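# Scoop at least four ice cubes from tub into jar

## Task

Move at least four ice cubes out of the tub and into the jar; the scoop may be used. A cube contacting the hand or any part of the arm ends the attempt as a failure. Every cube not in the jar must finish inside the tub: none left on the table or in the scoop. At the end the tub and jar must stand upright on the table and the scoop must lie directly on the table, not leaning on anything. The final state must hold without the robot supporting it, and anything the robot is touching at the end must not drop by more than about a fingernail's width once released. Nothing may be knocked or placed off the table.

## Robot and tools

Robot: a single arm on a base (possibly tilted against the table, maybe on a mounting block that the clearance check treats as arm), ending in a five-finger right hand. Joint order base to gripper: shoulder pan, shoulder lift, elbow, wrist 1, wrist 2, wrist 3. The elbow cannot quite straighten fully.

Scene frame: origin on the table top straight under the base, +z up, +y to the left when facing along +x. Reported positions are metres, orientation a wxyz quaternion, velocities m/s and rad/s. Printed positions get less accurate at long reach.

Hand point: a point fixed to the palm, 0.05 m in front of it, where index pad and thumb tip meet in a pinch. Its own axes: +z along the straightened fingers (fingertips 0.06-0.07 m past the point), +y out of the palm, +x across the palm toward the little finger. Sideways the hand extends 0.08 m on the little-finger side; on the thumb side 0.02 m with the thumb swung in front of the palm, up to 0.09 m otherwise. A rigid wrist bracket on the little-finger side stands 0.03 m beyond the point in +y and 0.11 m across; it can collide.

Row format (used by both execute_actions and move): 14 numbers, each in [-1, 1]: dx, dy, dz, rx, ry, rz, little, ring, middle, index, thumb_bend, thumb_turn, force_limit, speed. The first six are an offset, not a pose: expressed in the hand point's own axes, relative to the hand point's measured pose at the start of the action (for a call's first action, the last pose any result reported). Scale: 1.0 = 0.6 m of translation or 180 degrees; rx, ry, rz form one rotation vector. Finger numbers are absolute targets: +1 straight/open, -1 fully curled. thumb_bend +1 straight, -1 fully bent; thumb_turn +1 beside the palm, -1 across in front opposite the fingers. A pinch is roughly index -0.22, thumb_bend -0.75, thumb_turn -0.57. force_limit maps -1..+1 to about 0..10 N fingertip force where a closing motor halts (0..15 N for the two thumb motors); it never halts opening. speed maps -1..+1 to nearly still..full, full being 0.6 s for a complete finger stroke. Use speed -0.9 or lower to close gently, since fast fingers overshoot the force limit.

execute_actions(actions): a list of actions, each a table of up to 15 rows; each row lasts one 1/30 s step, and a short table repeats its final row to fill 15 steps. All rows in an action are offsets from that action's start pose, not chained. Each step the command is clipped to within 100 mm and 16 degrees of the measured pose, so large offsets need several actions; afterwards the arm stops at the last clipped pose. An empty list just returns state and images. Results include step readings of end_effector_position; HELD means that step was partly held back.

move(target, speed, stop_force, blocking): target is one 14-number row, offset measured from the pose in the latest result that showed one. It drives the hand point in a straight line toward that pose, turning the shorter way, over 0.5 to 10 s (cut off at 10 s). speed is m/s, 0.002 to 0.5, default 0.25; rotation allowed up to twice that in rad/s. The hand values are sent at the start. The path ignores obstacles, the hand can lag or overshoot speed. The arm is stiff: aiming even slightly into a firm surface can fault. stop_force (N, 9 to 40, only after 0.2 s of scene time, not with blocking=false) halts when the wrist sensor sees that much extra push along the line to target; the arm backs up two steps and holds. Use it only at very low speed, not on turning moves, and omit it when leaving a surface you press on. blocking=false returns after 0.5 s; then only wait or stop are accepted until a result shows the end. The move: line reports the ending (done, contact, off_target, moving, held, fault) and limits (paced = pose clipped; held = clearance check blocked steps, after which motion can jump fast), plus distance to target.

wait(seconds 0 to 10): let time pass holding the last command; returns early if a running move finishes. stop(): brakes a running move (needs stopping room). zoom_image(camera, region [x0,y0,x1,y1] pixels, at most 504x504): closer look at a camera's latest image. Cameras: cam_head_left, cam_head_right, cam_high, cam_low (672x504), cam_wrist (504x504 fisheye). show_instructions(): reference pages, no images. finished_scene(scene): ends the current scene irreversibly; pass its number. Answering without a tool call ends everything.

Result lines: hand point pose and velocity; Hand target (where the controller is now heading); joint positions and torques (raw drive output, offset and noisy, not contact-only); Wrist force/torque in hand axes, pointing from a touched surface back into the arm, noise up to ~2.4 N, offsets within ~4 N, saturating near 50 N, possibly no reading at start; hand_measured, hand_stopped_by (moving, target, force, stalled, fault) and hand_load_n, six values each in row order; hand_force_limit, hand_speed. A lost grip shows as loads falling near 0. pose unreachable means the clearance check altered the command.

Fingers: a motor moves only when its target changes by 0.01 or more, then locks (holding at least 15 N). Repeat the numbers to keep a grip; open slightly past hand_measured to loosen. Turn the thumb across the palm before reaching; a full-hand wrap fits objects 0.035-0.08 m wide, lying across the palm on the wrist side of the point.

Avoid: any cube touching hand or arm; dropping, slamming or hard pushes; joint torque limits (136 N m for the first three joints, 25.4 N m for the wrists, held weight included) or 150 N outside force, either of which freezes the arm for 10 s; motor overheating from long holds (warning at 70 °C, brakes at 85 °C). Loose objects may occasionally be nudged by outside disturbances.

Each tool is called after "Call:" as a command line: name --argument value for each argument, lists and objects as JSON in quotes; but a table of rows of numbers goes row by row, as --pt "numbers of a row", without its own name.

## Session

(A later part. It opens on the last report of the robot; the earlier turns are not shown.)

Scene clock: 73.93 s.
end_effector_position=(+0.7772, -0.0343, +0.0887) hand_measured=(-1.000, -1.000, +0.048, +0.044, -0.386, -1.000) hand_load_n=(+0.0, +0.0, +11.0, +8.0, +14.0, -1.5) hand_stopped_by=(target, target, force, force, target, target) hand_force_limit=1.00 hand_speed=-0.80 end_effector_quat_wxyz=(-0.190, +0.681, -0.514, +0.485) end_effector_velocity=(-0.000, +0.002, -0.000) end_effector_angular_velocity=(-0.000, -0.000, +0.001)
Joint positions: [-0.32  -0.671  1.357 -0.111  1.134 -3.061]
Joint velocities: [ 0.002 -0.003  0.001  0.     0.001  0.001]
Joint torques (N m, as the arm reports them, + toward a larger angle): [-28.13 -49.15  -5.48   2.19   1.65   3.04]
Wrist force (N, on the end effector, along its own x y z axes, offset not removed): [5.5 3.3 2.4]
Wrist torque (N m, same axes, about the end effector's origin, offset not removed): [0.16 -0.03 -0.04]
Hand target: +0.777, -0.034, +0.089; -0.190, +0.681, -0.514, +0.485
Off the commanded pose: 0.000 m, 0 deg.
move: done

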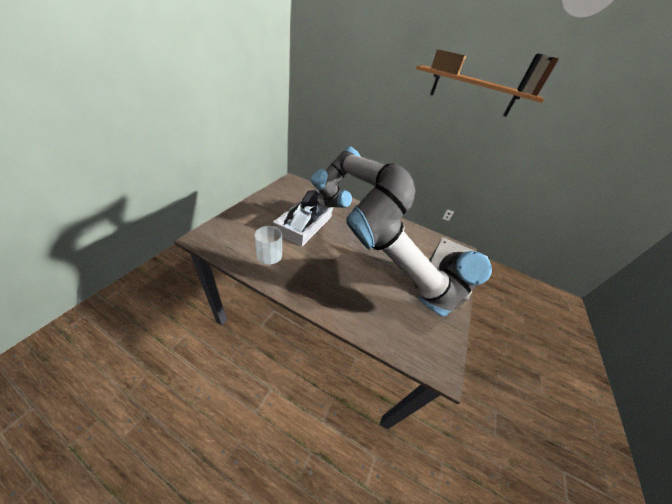

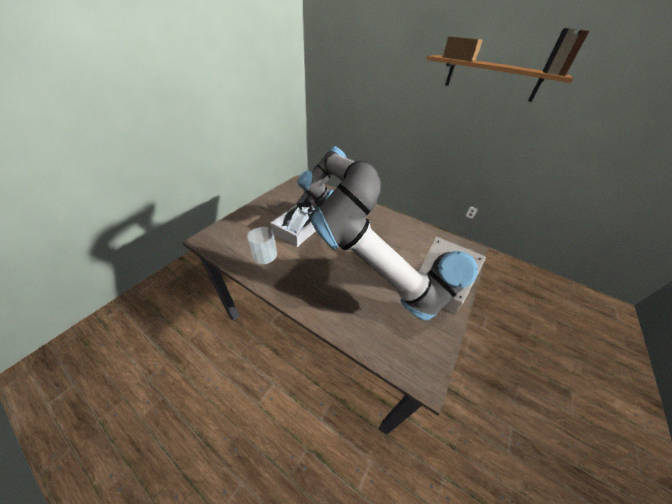

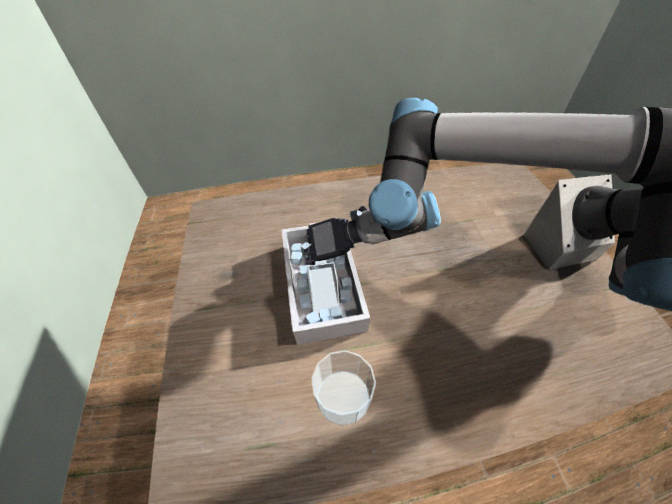

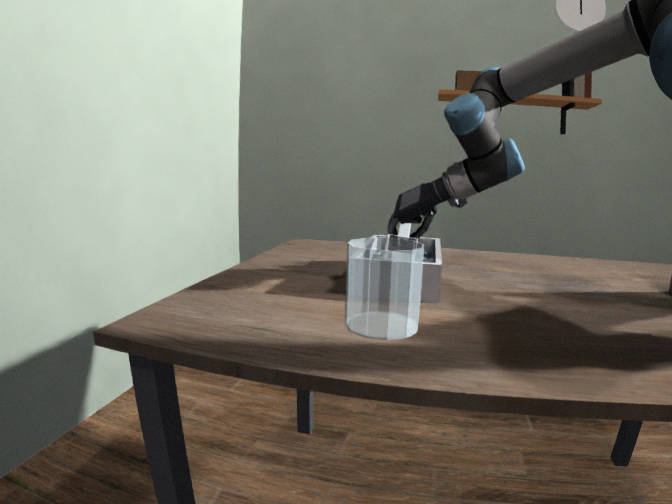

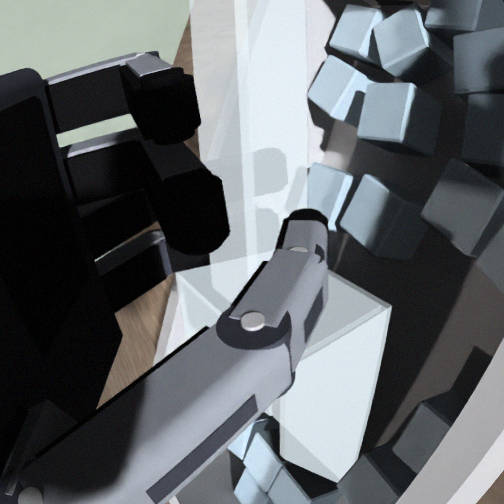

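Call:
move --target '[0.015,0.007,0.004,0,0,0,-1,-1,-0.85,-0.85,-0.4,-1,1,-0.8]' --speed 0.03

Call:
move --target '[0,0,0,0,0.0115,-0.019,-1,-1,-0.85,-0.85,-0.4,-1,1,-0.8]' --speed 0.03

Call:
move --target '[-0.0565,-0.0303,-0.0182,0,0,0,-1,-1,-0.85,-0.85,-0.4,-1,1,-0.8]' --speed 0.025

Call:
zoom_image --camera "cam_high" --region '[250,180,430,350]'

Scene clock: 83.83 s.
end_effector_position=(+0.7770, -0.0444, +0.0886) hand_measured=(-1.000, -1.000, +0.048, +0.044, -0.386, -1.000) hand_load_n=(+0.0, +0.0, +10.0, +7.5, +15.0, +0.0) hand_stopped_by=(target, target, force, force, target, target) hand_force_limit=1.00 hand_speed=-0.80 end_effector_quat_wxyz=(-0.190, +0.681, -0.514, +0.485) end_effector_velocity=(+0.001, -0.001, +0.001) end_effector_angular_velocity=(-0.000, -0.001, +0.001)
Joint positions: [-0.332 -0.658  1.354 -0.118  1.124 -3.068]
Joint velocities: [-0.002  0.002 -0.003 -0.001 -0.001 -0.001]
Joint torques (N m, as the arm reports them, + toward a larger angle): [-50.44 -21.14 -20.01  -2.35  -1.52  -2.99]
Wrist force (N, on the end effector, along its own x y z axes, offset not removed): [1.4 4.6 2.7]
Wrist torque (N m, same axes, about the end effector's origin, offset not removed): [0.48 -0.21 0.13]
Hand target: +0.777, -0.045, +0.089; -0.190, +0.681, -0.514, +0.485
Off the commanded pose: 0.000 m, 0 deg.
move: done

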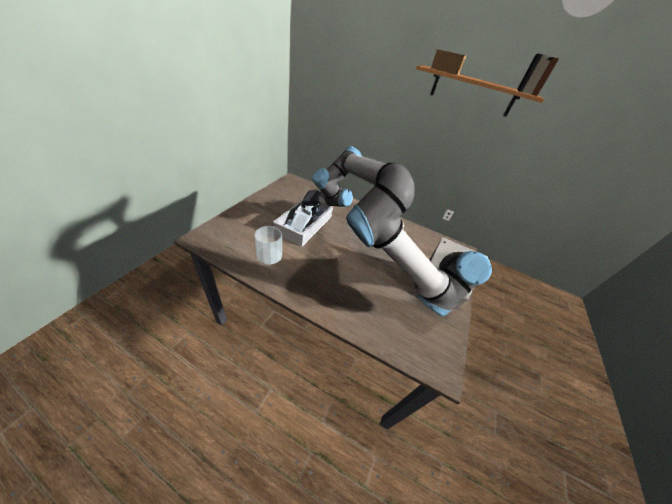

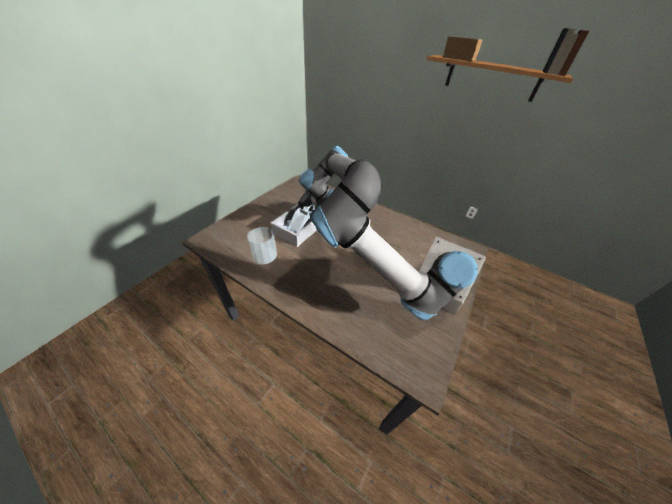

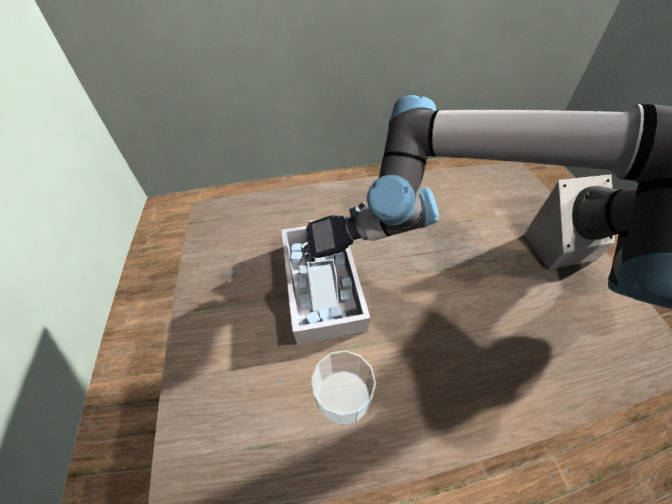

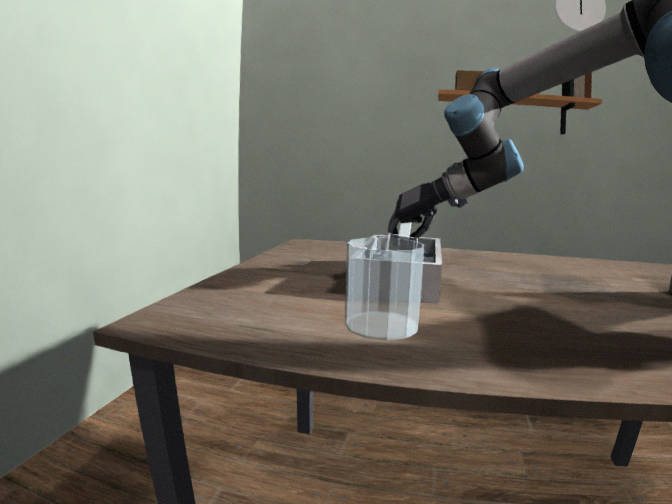

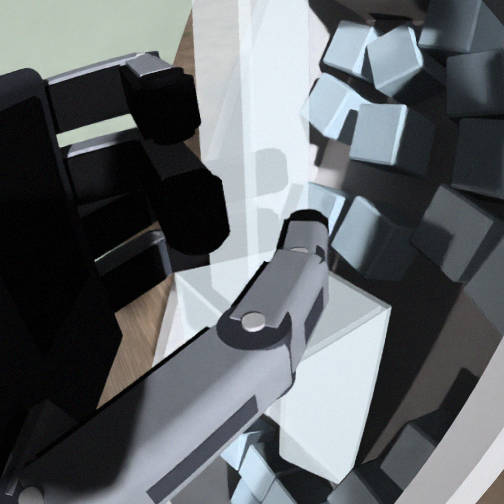

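Scene clock: 85.23 s.
end_effector_position=(+0.7770, -0.0444, +0.0886) hand_measured=(-1.000, -1.000, +0.048, +0.044, -0.386, -1.000) hand_load_n=(+0.0, +0.0, +11.5, +6.0, +13.5, +0.0) hand_stopped_by=(target, target, force, force, target, target) hand_force_limit=1.00 hand_speed=-0.80 end_effector_quat_wxyz=(-0.166, +0.687, -0.497, +0.503) end_effector_velocity=(-0.000, -0.001, -0.000) end_effector_angular_velocity=(-0.006, +0.000, -0.001)
Joint positions: [-0.313 -0.669  1.36  -0.115  1.176 -3.117]
Joint velocities: [ 0.001 -0.001  0.001  0.     0.005 -0.005]
Joint torques (N m, as the arm reports them, + toward a larger angle): [-34.64 -49.    -4.69   1.88   3.26  -2.77]
Wrist force (N, on the end effector, along its own x y z axes, offset not removed): [-0.5 3.1 1.5]
Wrist torque (N m, same axes, about the end effector's origin, offset not removed): [0.23 -0.17 -0.06]
Hand target: +0.777, -0.044, +0.089; -0.166, +0.687, -0.497, +0.503
Off the commanded pose: 0.000 m, 0 deg.
move: done

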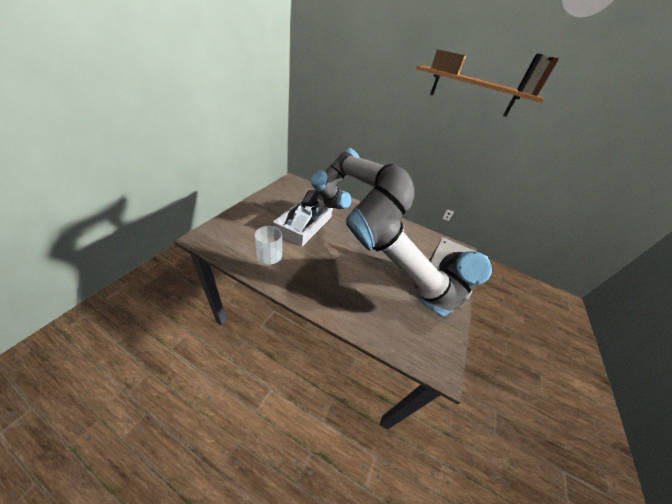

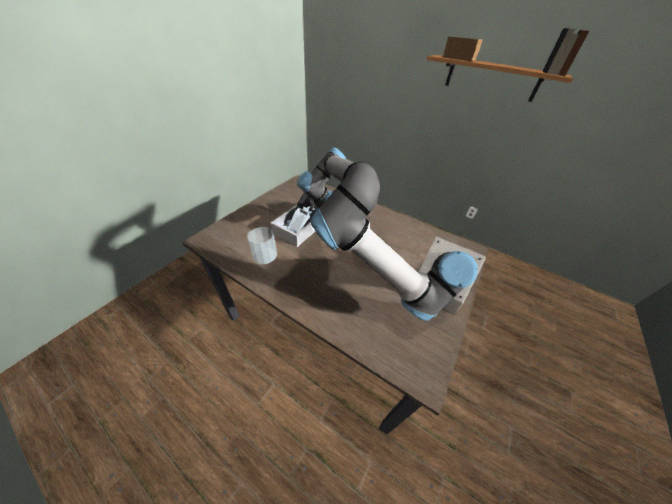

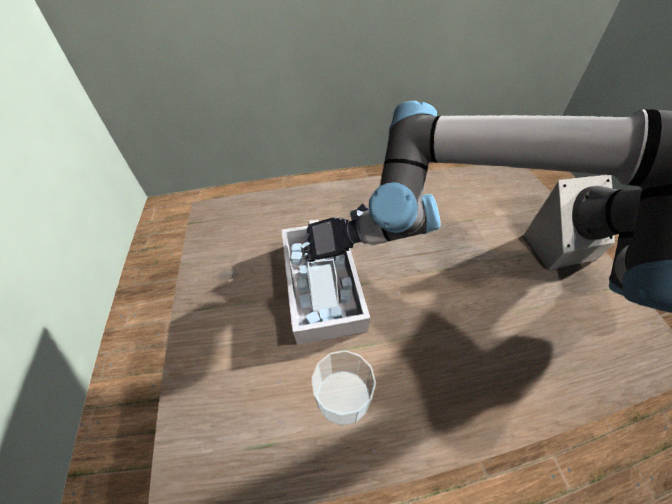

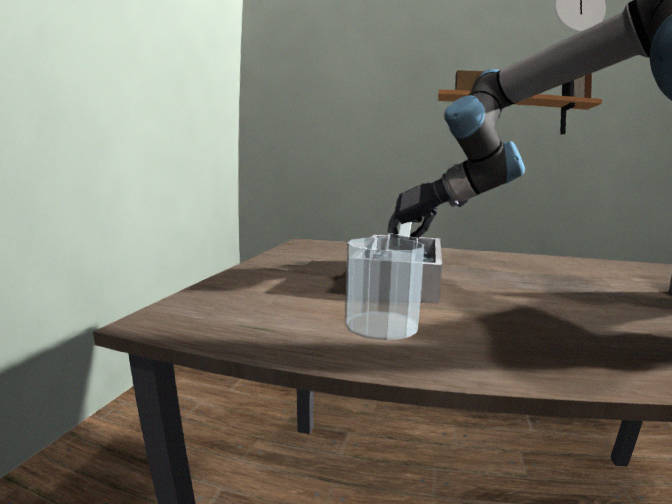

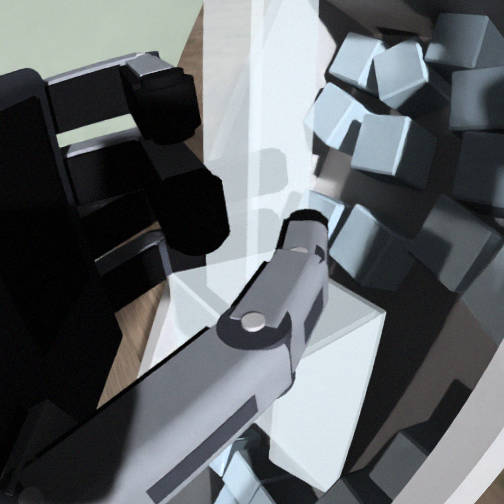

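Scene clock: 87.13 s.
end_effector_position=(+0.7771, -0.0044, +0.0889) hand_measured=(-1.000, -1.000, +0.048, +0.044, -0.386, -1.000) hand_load_n=(+0.0, +0.0, +12.0, +6.0, +12.5, -2.0) hand_stopped_by=(target, target, force, force, target, target) hand_force_limit=1.00 hand_speed=-0.80 end_effector_quat_wxyz=(-0.166, +0.687, -0.497, +0.503) end_effector_velocity=(-0.000, +0.002, -0.001) end_effector_angular_velocity=(-0.000, +0.001, +0.001)
Joint positions: [-0.267 -0.718  1.366 -0.083  1.215 -3.09 ]
Joint velocities: [ 0.003 -0.001  0.     0.001  0.001  0.001]
Joint torques (N m, as the arm reports them, + toward a larger angle): [-28.34 -49.36  -5.67   2.26   1.84   3.19]
Wrist force (N, on the end effector, along its own x y z axes, offset not removed): [7.1 -0.2 3.3]
Wrist torque (N m, same axes, about the end effector's origin, offset not removed): [-0.35 -0.20 -0.03]
Hand target: +0.777, -0.004, +0.089; -0.166, +0.687, -0.497, +0.503
Off the commanded pose: 0.000 m, 0 deg.
move: done

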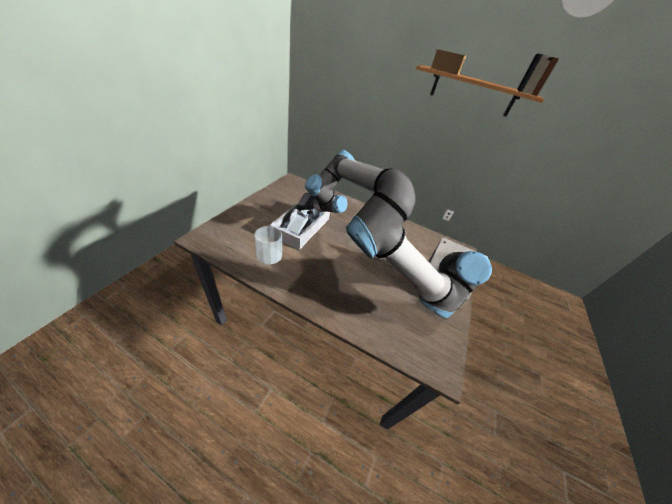

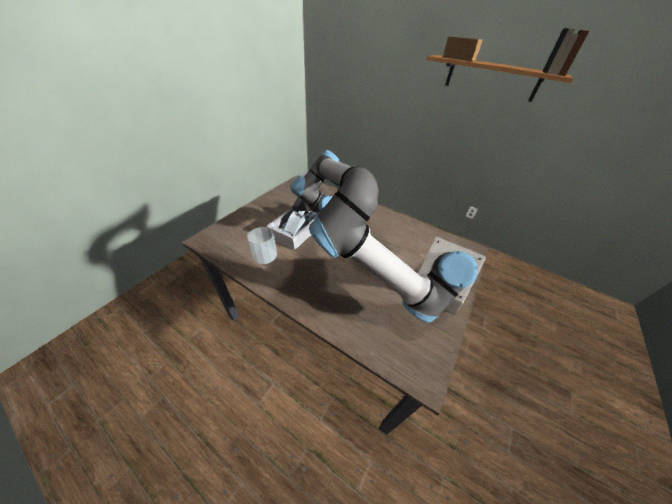

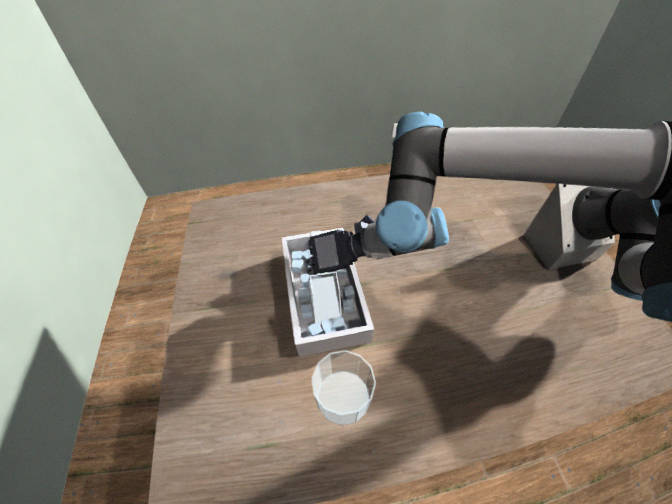

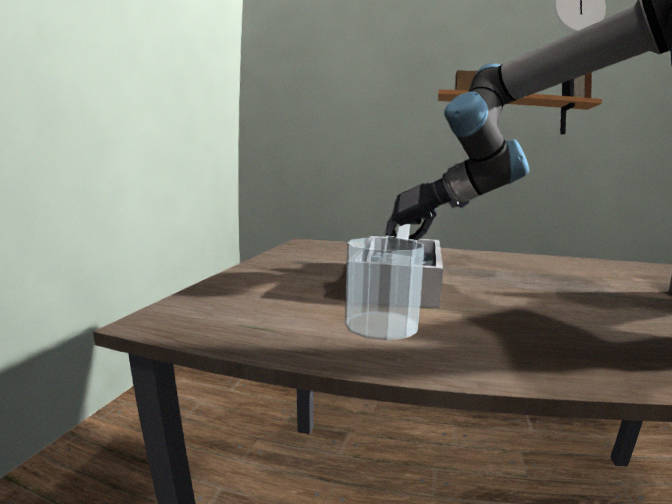

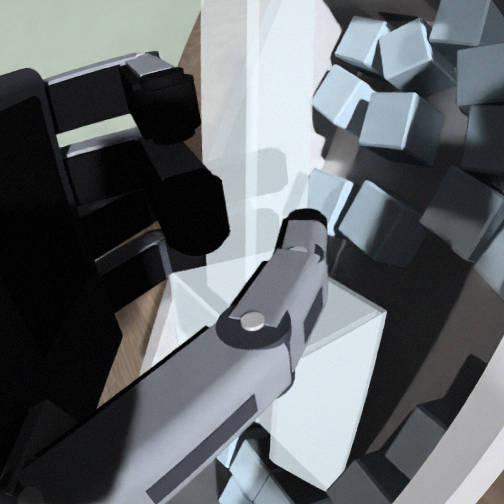

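Region (250, 180, 430, 350) of cam_high's 672x504 image, scaled by 2.800, with more detail than that image has.

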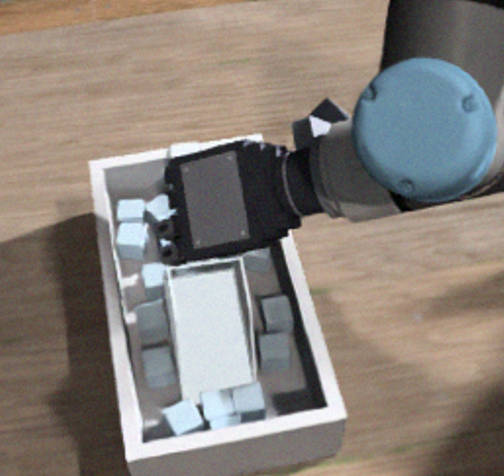

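Call:
move --target '[0.017,0.02,-0.013,0,0,0,-1,-1,-0.85,-0.85,-0.4,-1,1,-0.8]' --speed 0.02

Call:
move --target '[-0.042,-0.0227,-0.0137,0,0,0,-1,-1,-0.85,-0.85,-0.4,-1,1,-0.8]' --speed 0.025

Call:
zoom_image --camera "cam_high" --region '[250,210,430,380]'

Scene clock: 98.73 s.
end_effector_position=(+0.7643, -0.0164, +0.0889) hand_measured=(-1.000, -1.000, +0.048, +0.044, -0.386, -1.000) hand_load_n=(+0.0, +0.0, +10.5, +7.0, +13.5, +1.0) hand_stopped_by=(target, target, force, force, target, target) hand_force_limit=1.00 hand_speed=-0.80 end_effector_quat_wxyz=(-0.166, +0.687, -0.497, +0.503) end_effector_velocity=(-0.002, -0.002, -0.000) end_effector_angular_velocity=(+0.001, +0.001, -0.002)
Joint positions: [-0.287 -0.728  1.415 -0.117  1.198 -3.102]
Joint velocities: [-0.003 -0.     0.006 -0.003 -0.002 -0.001]
Joint torques (N m, as the arm reports them, + toward a larger angle): [-49.69 -47.14  -4.94  -2.21  -1.46  -2.86]
Wrist force (N, on the end effector, along its own x y z axes, offset not removed): [-0.2 2.1 -1.9]
Wrist torque (N m, same axes, about the end effector's origin, offset not removed): [0.42 0.04 0.21]
Hand target: +0.764, -0.016, +0.089; -0.166, +0.687, -0.497, +0.503
Off the commanded pose: 0.000 m, 0 deg.
move: done

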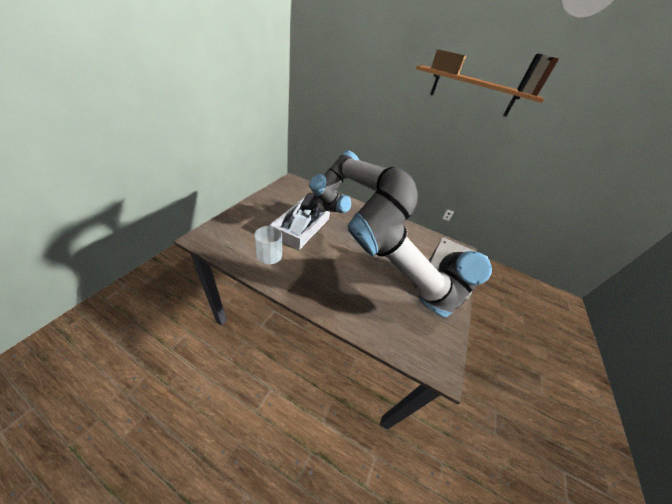

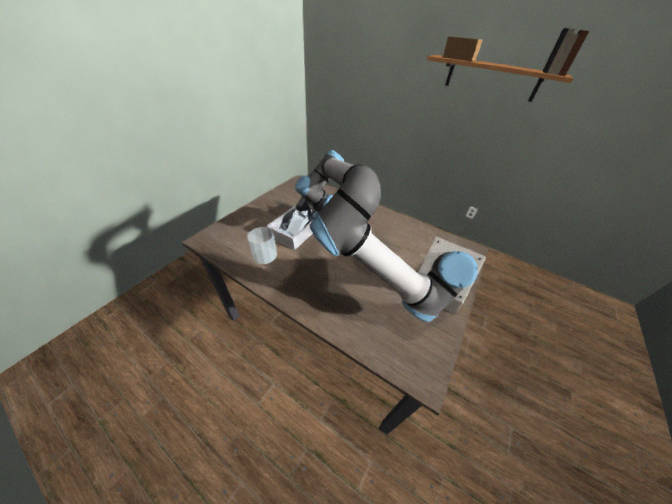

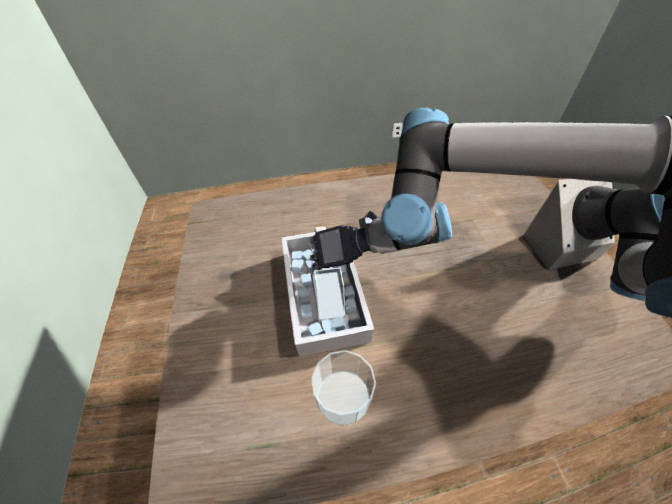

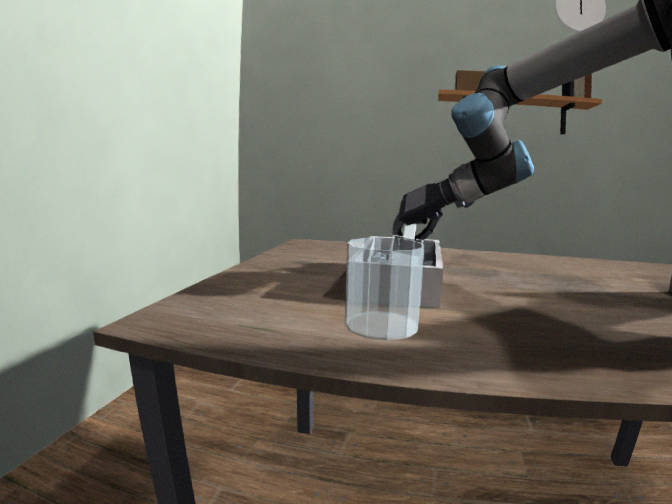

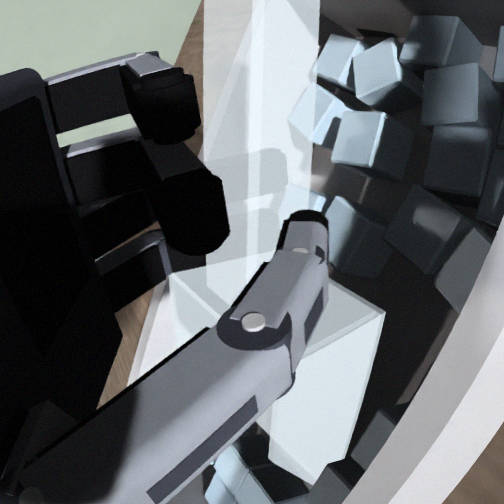

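Scene clock: 100.23 s.
end_effector_position=(+0.7643, +0.0134, +0.0892) hand_measured=(-1.000, -1.000, +0.048, +0.044, -0.386, -1.000) hand_load_n=(+0.0, +0.0, +12.0, +7.0, +12.0, -1.0) hand_stopped_by=(target, target, force, force, target, target) hand_force_limit=1.00 hand_speed=-0.80 end_effector_quat_wxyz=(-0.166, +0.687, -0.497, +0.503) end_effector_velocity=(-0.001, +0.000, -0.001) end_effector_angular_velocity=(+0.001, +0.001, -0.003)
Joint positions: [-0.252 -0.764  1.415 -0.089  1.227 -3.081]
Joint velocities: [ 0.001 -0.     0.001  0.001  0.001  0.002]
Joint torques (N m, as the arm reports them, + toward a larger angle): [-27.53 -48.24 -19.48   2.04   1.83   3.02]
Wrist force (N, on the end effector, along its own x y z axes, offset not removed): [6.1 4.3 0.9]
Wrist torque (N m, same axes, about the end effector's origin, offset not removed): [0.26 0.11 0.22]
Hand target: +0.764, +0.013, +0.089; -0.166, +0.687, -0.497, +0.503
Off the commanded pose: 0.000 m, 0 deg.
move: done

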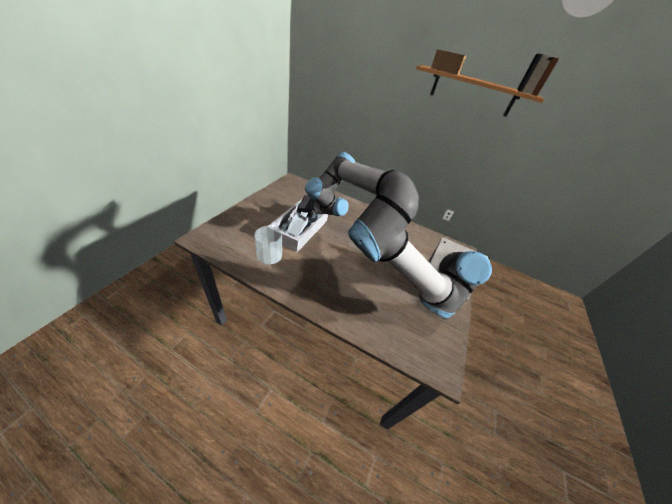

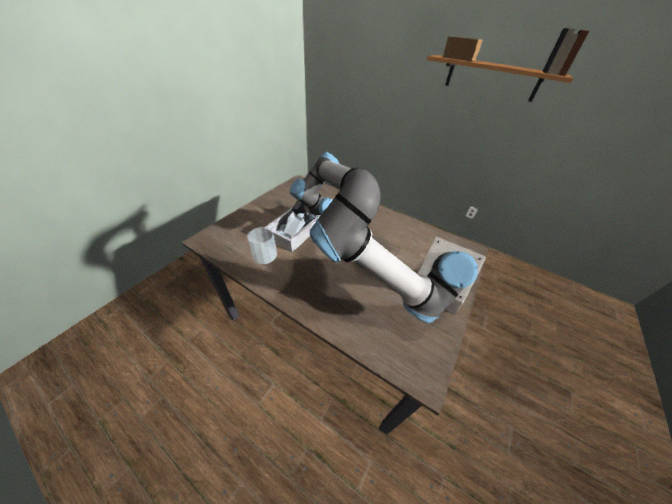

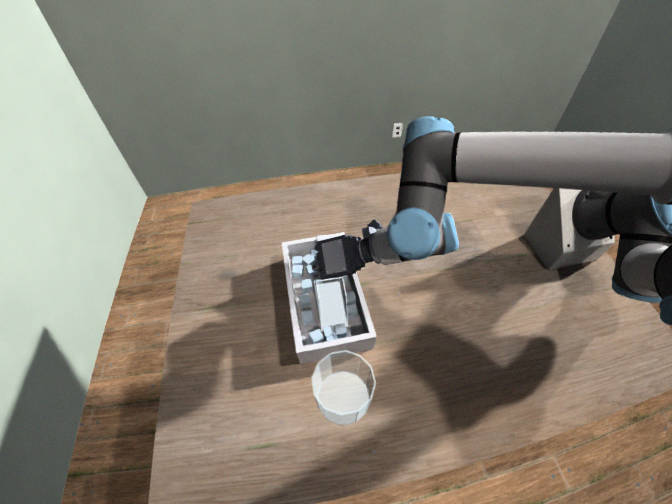

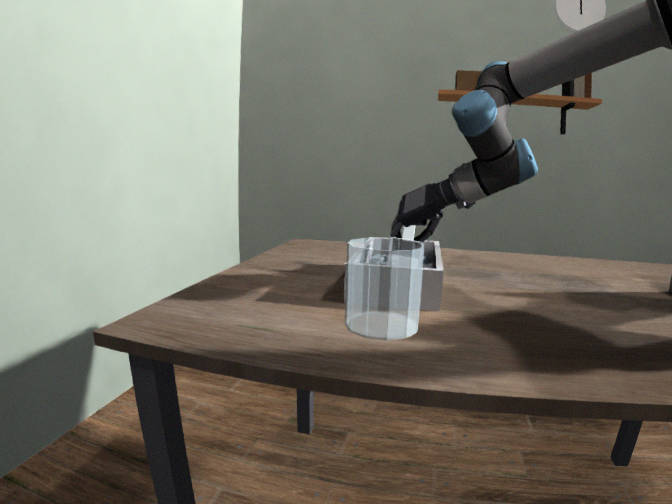

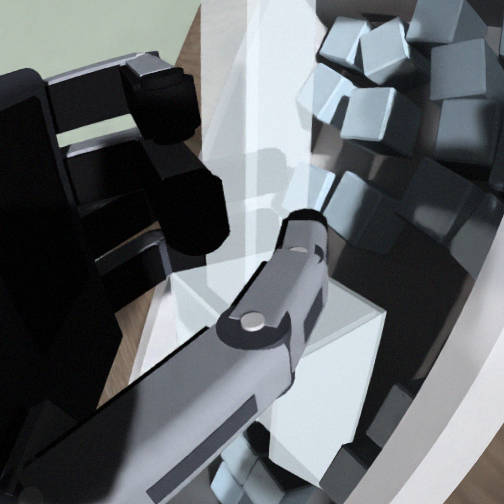

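Region (250, 210, 430, 380) of cam_high's 672x504 image, scaled by 2.800, with more detail than that image has.

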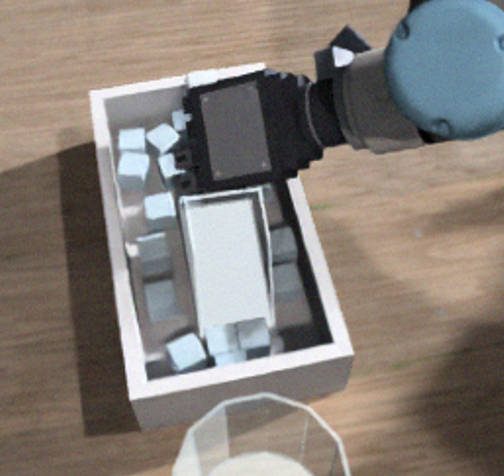

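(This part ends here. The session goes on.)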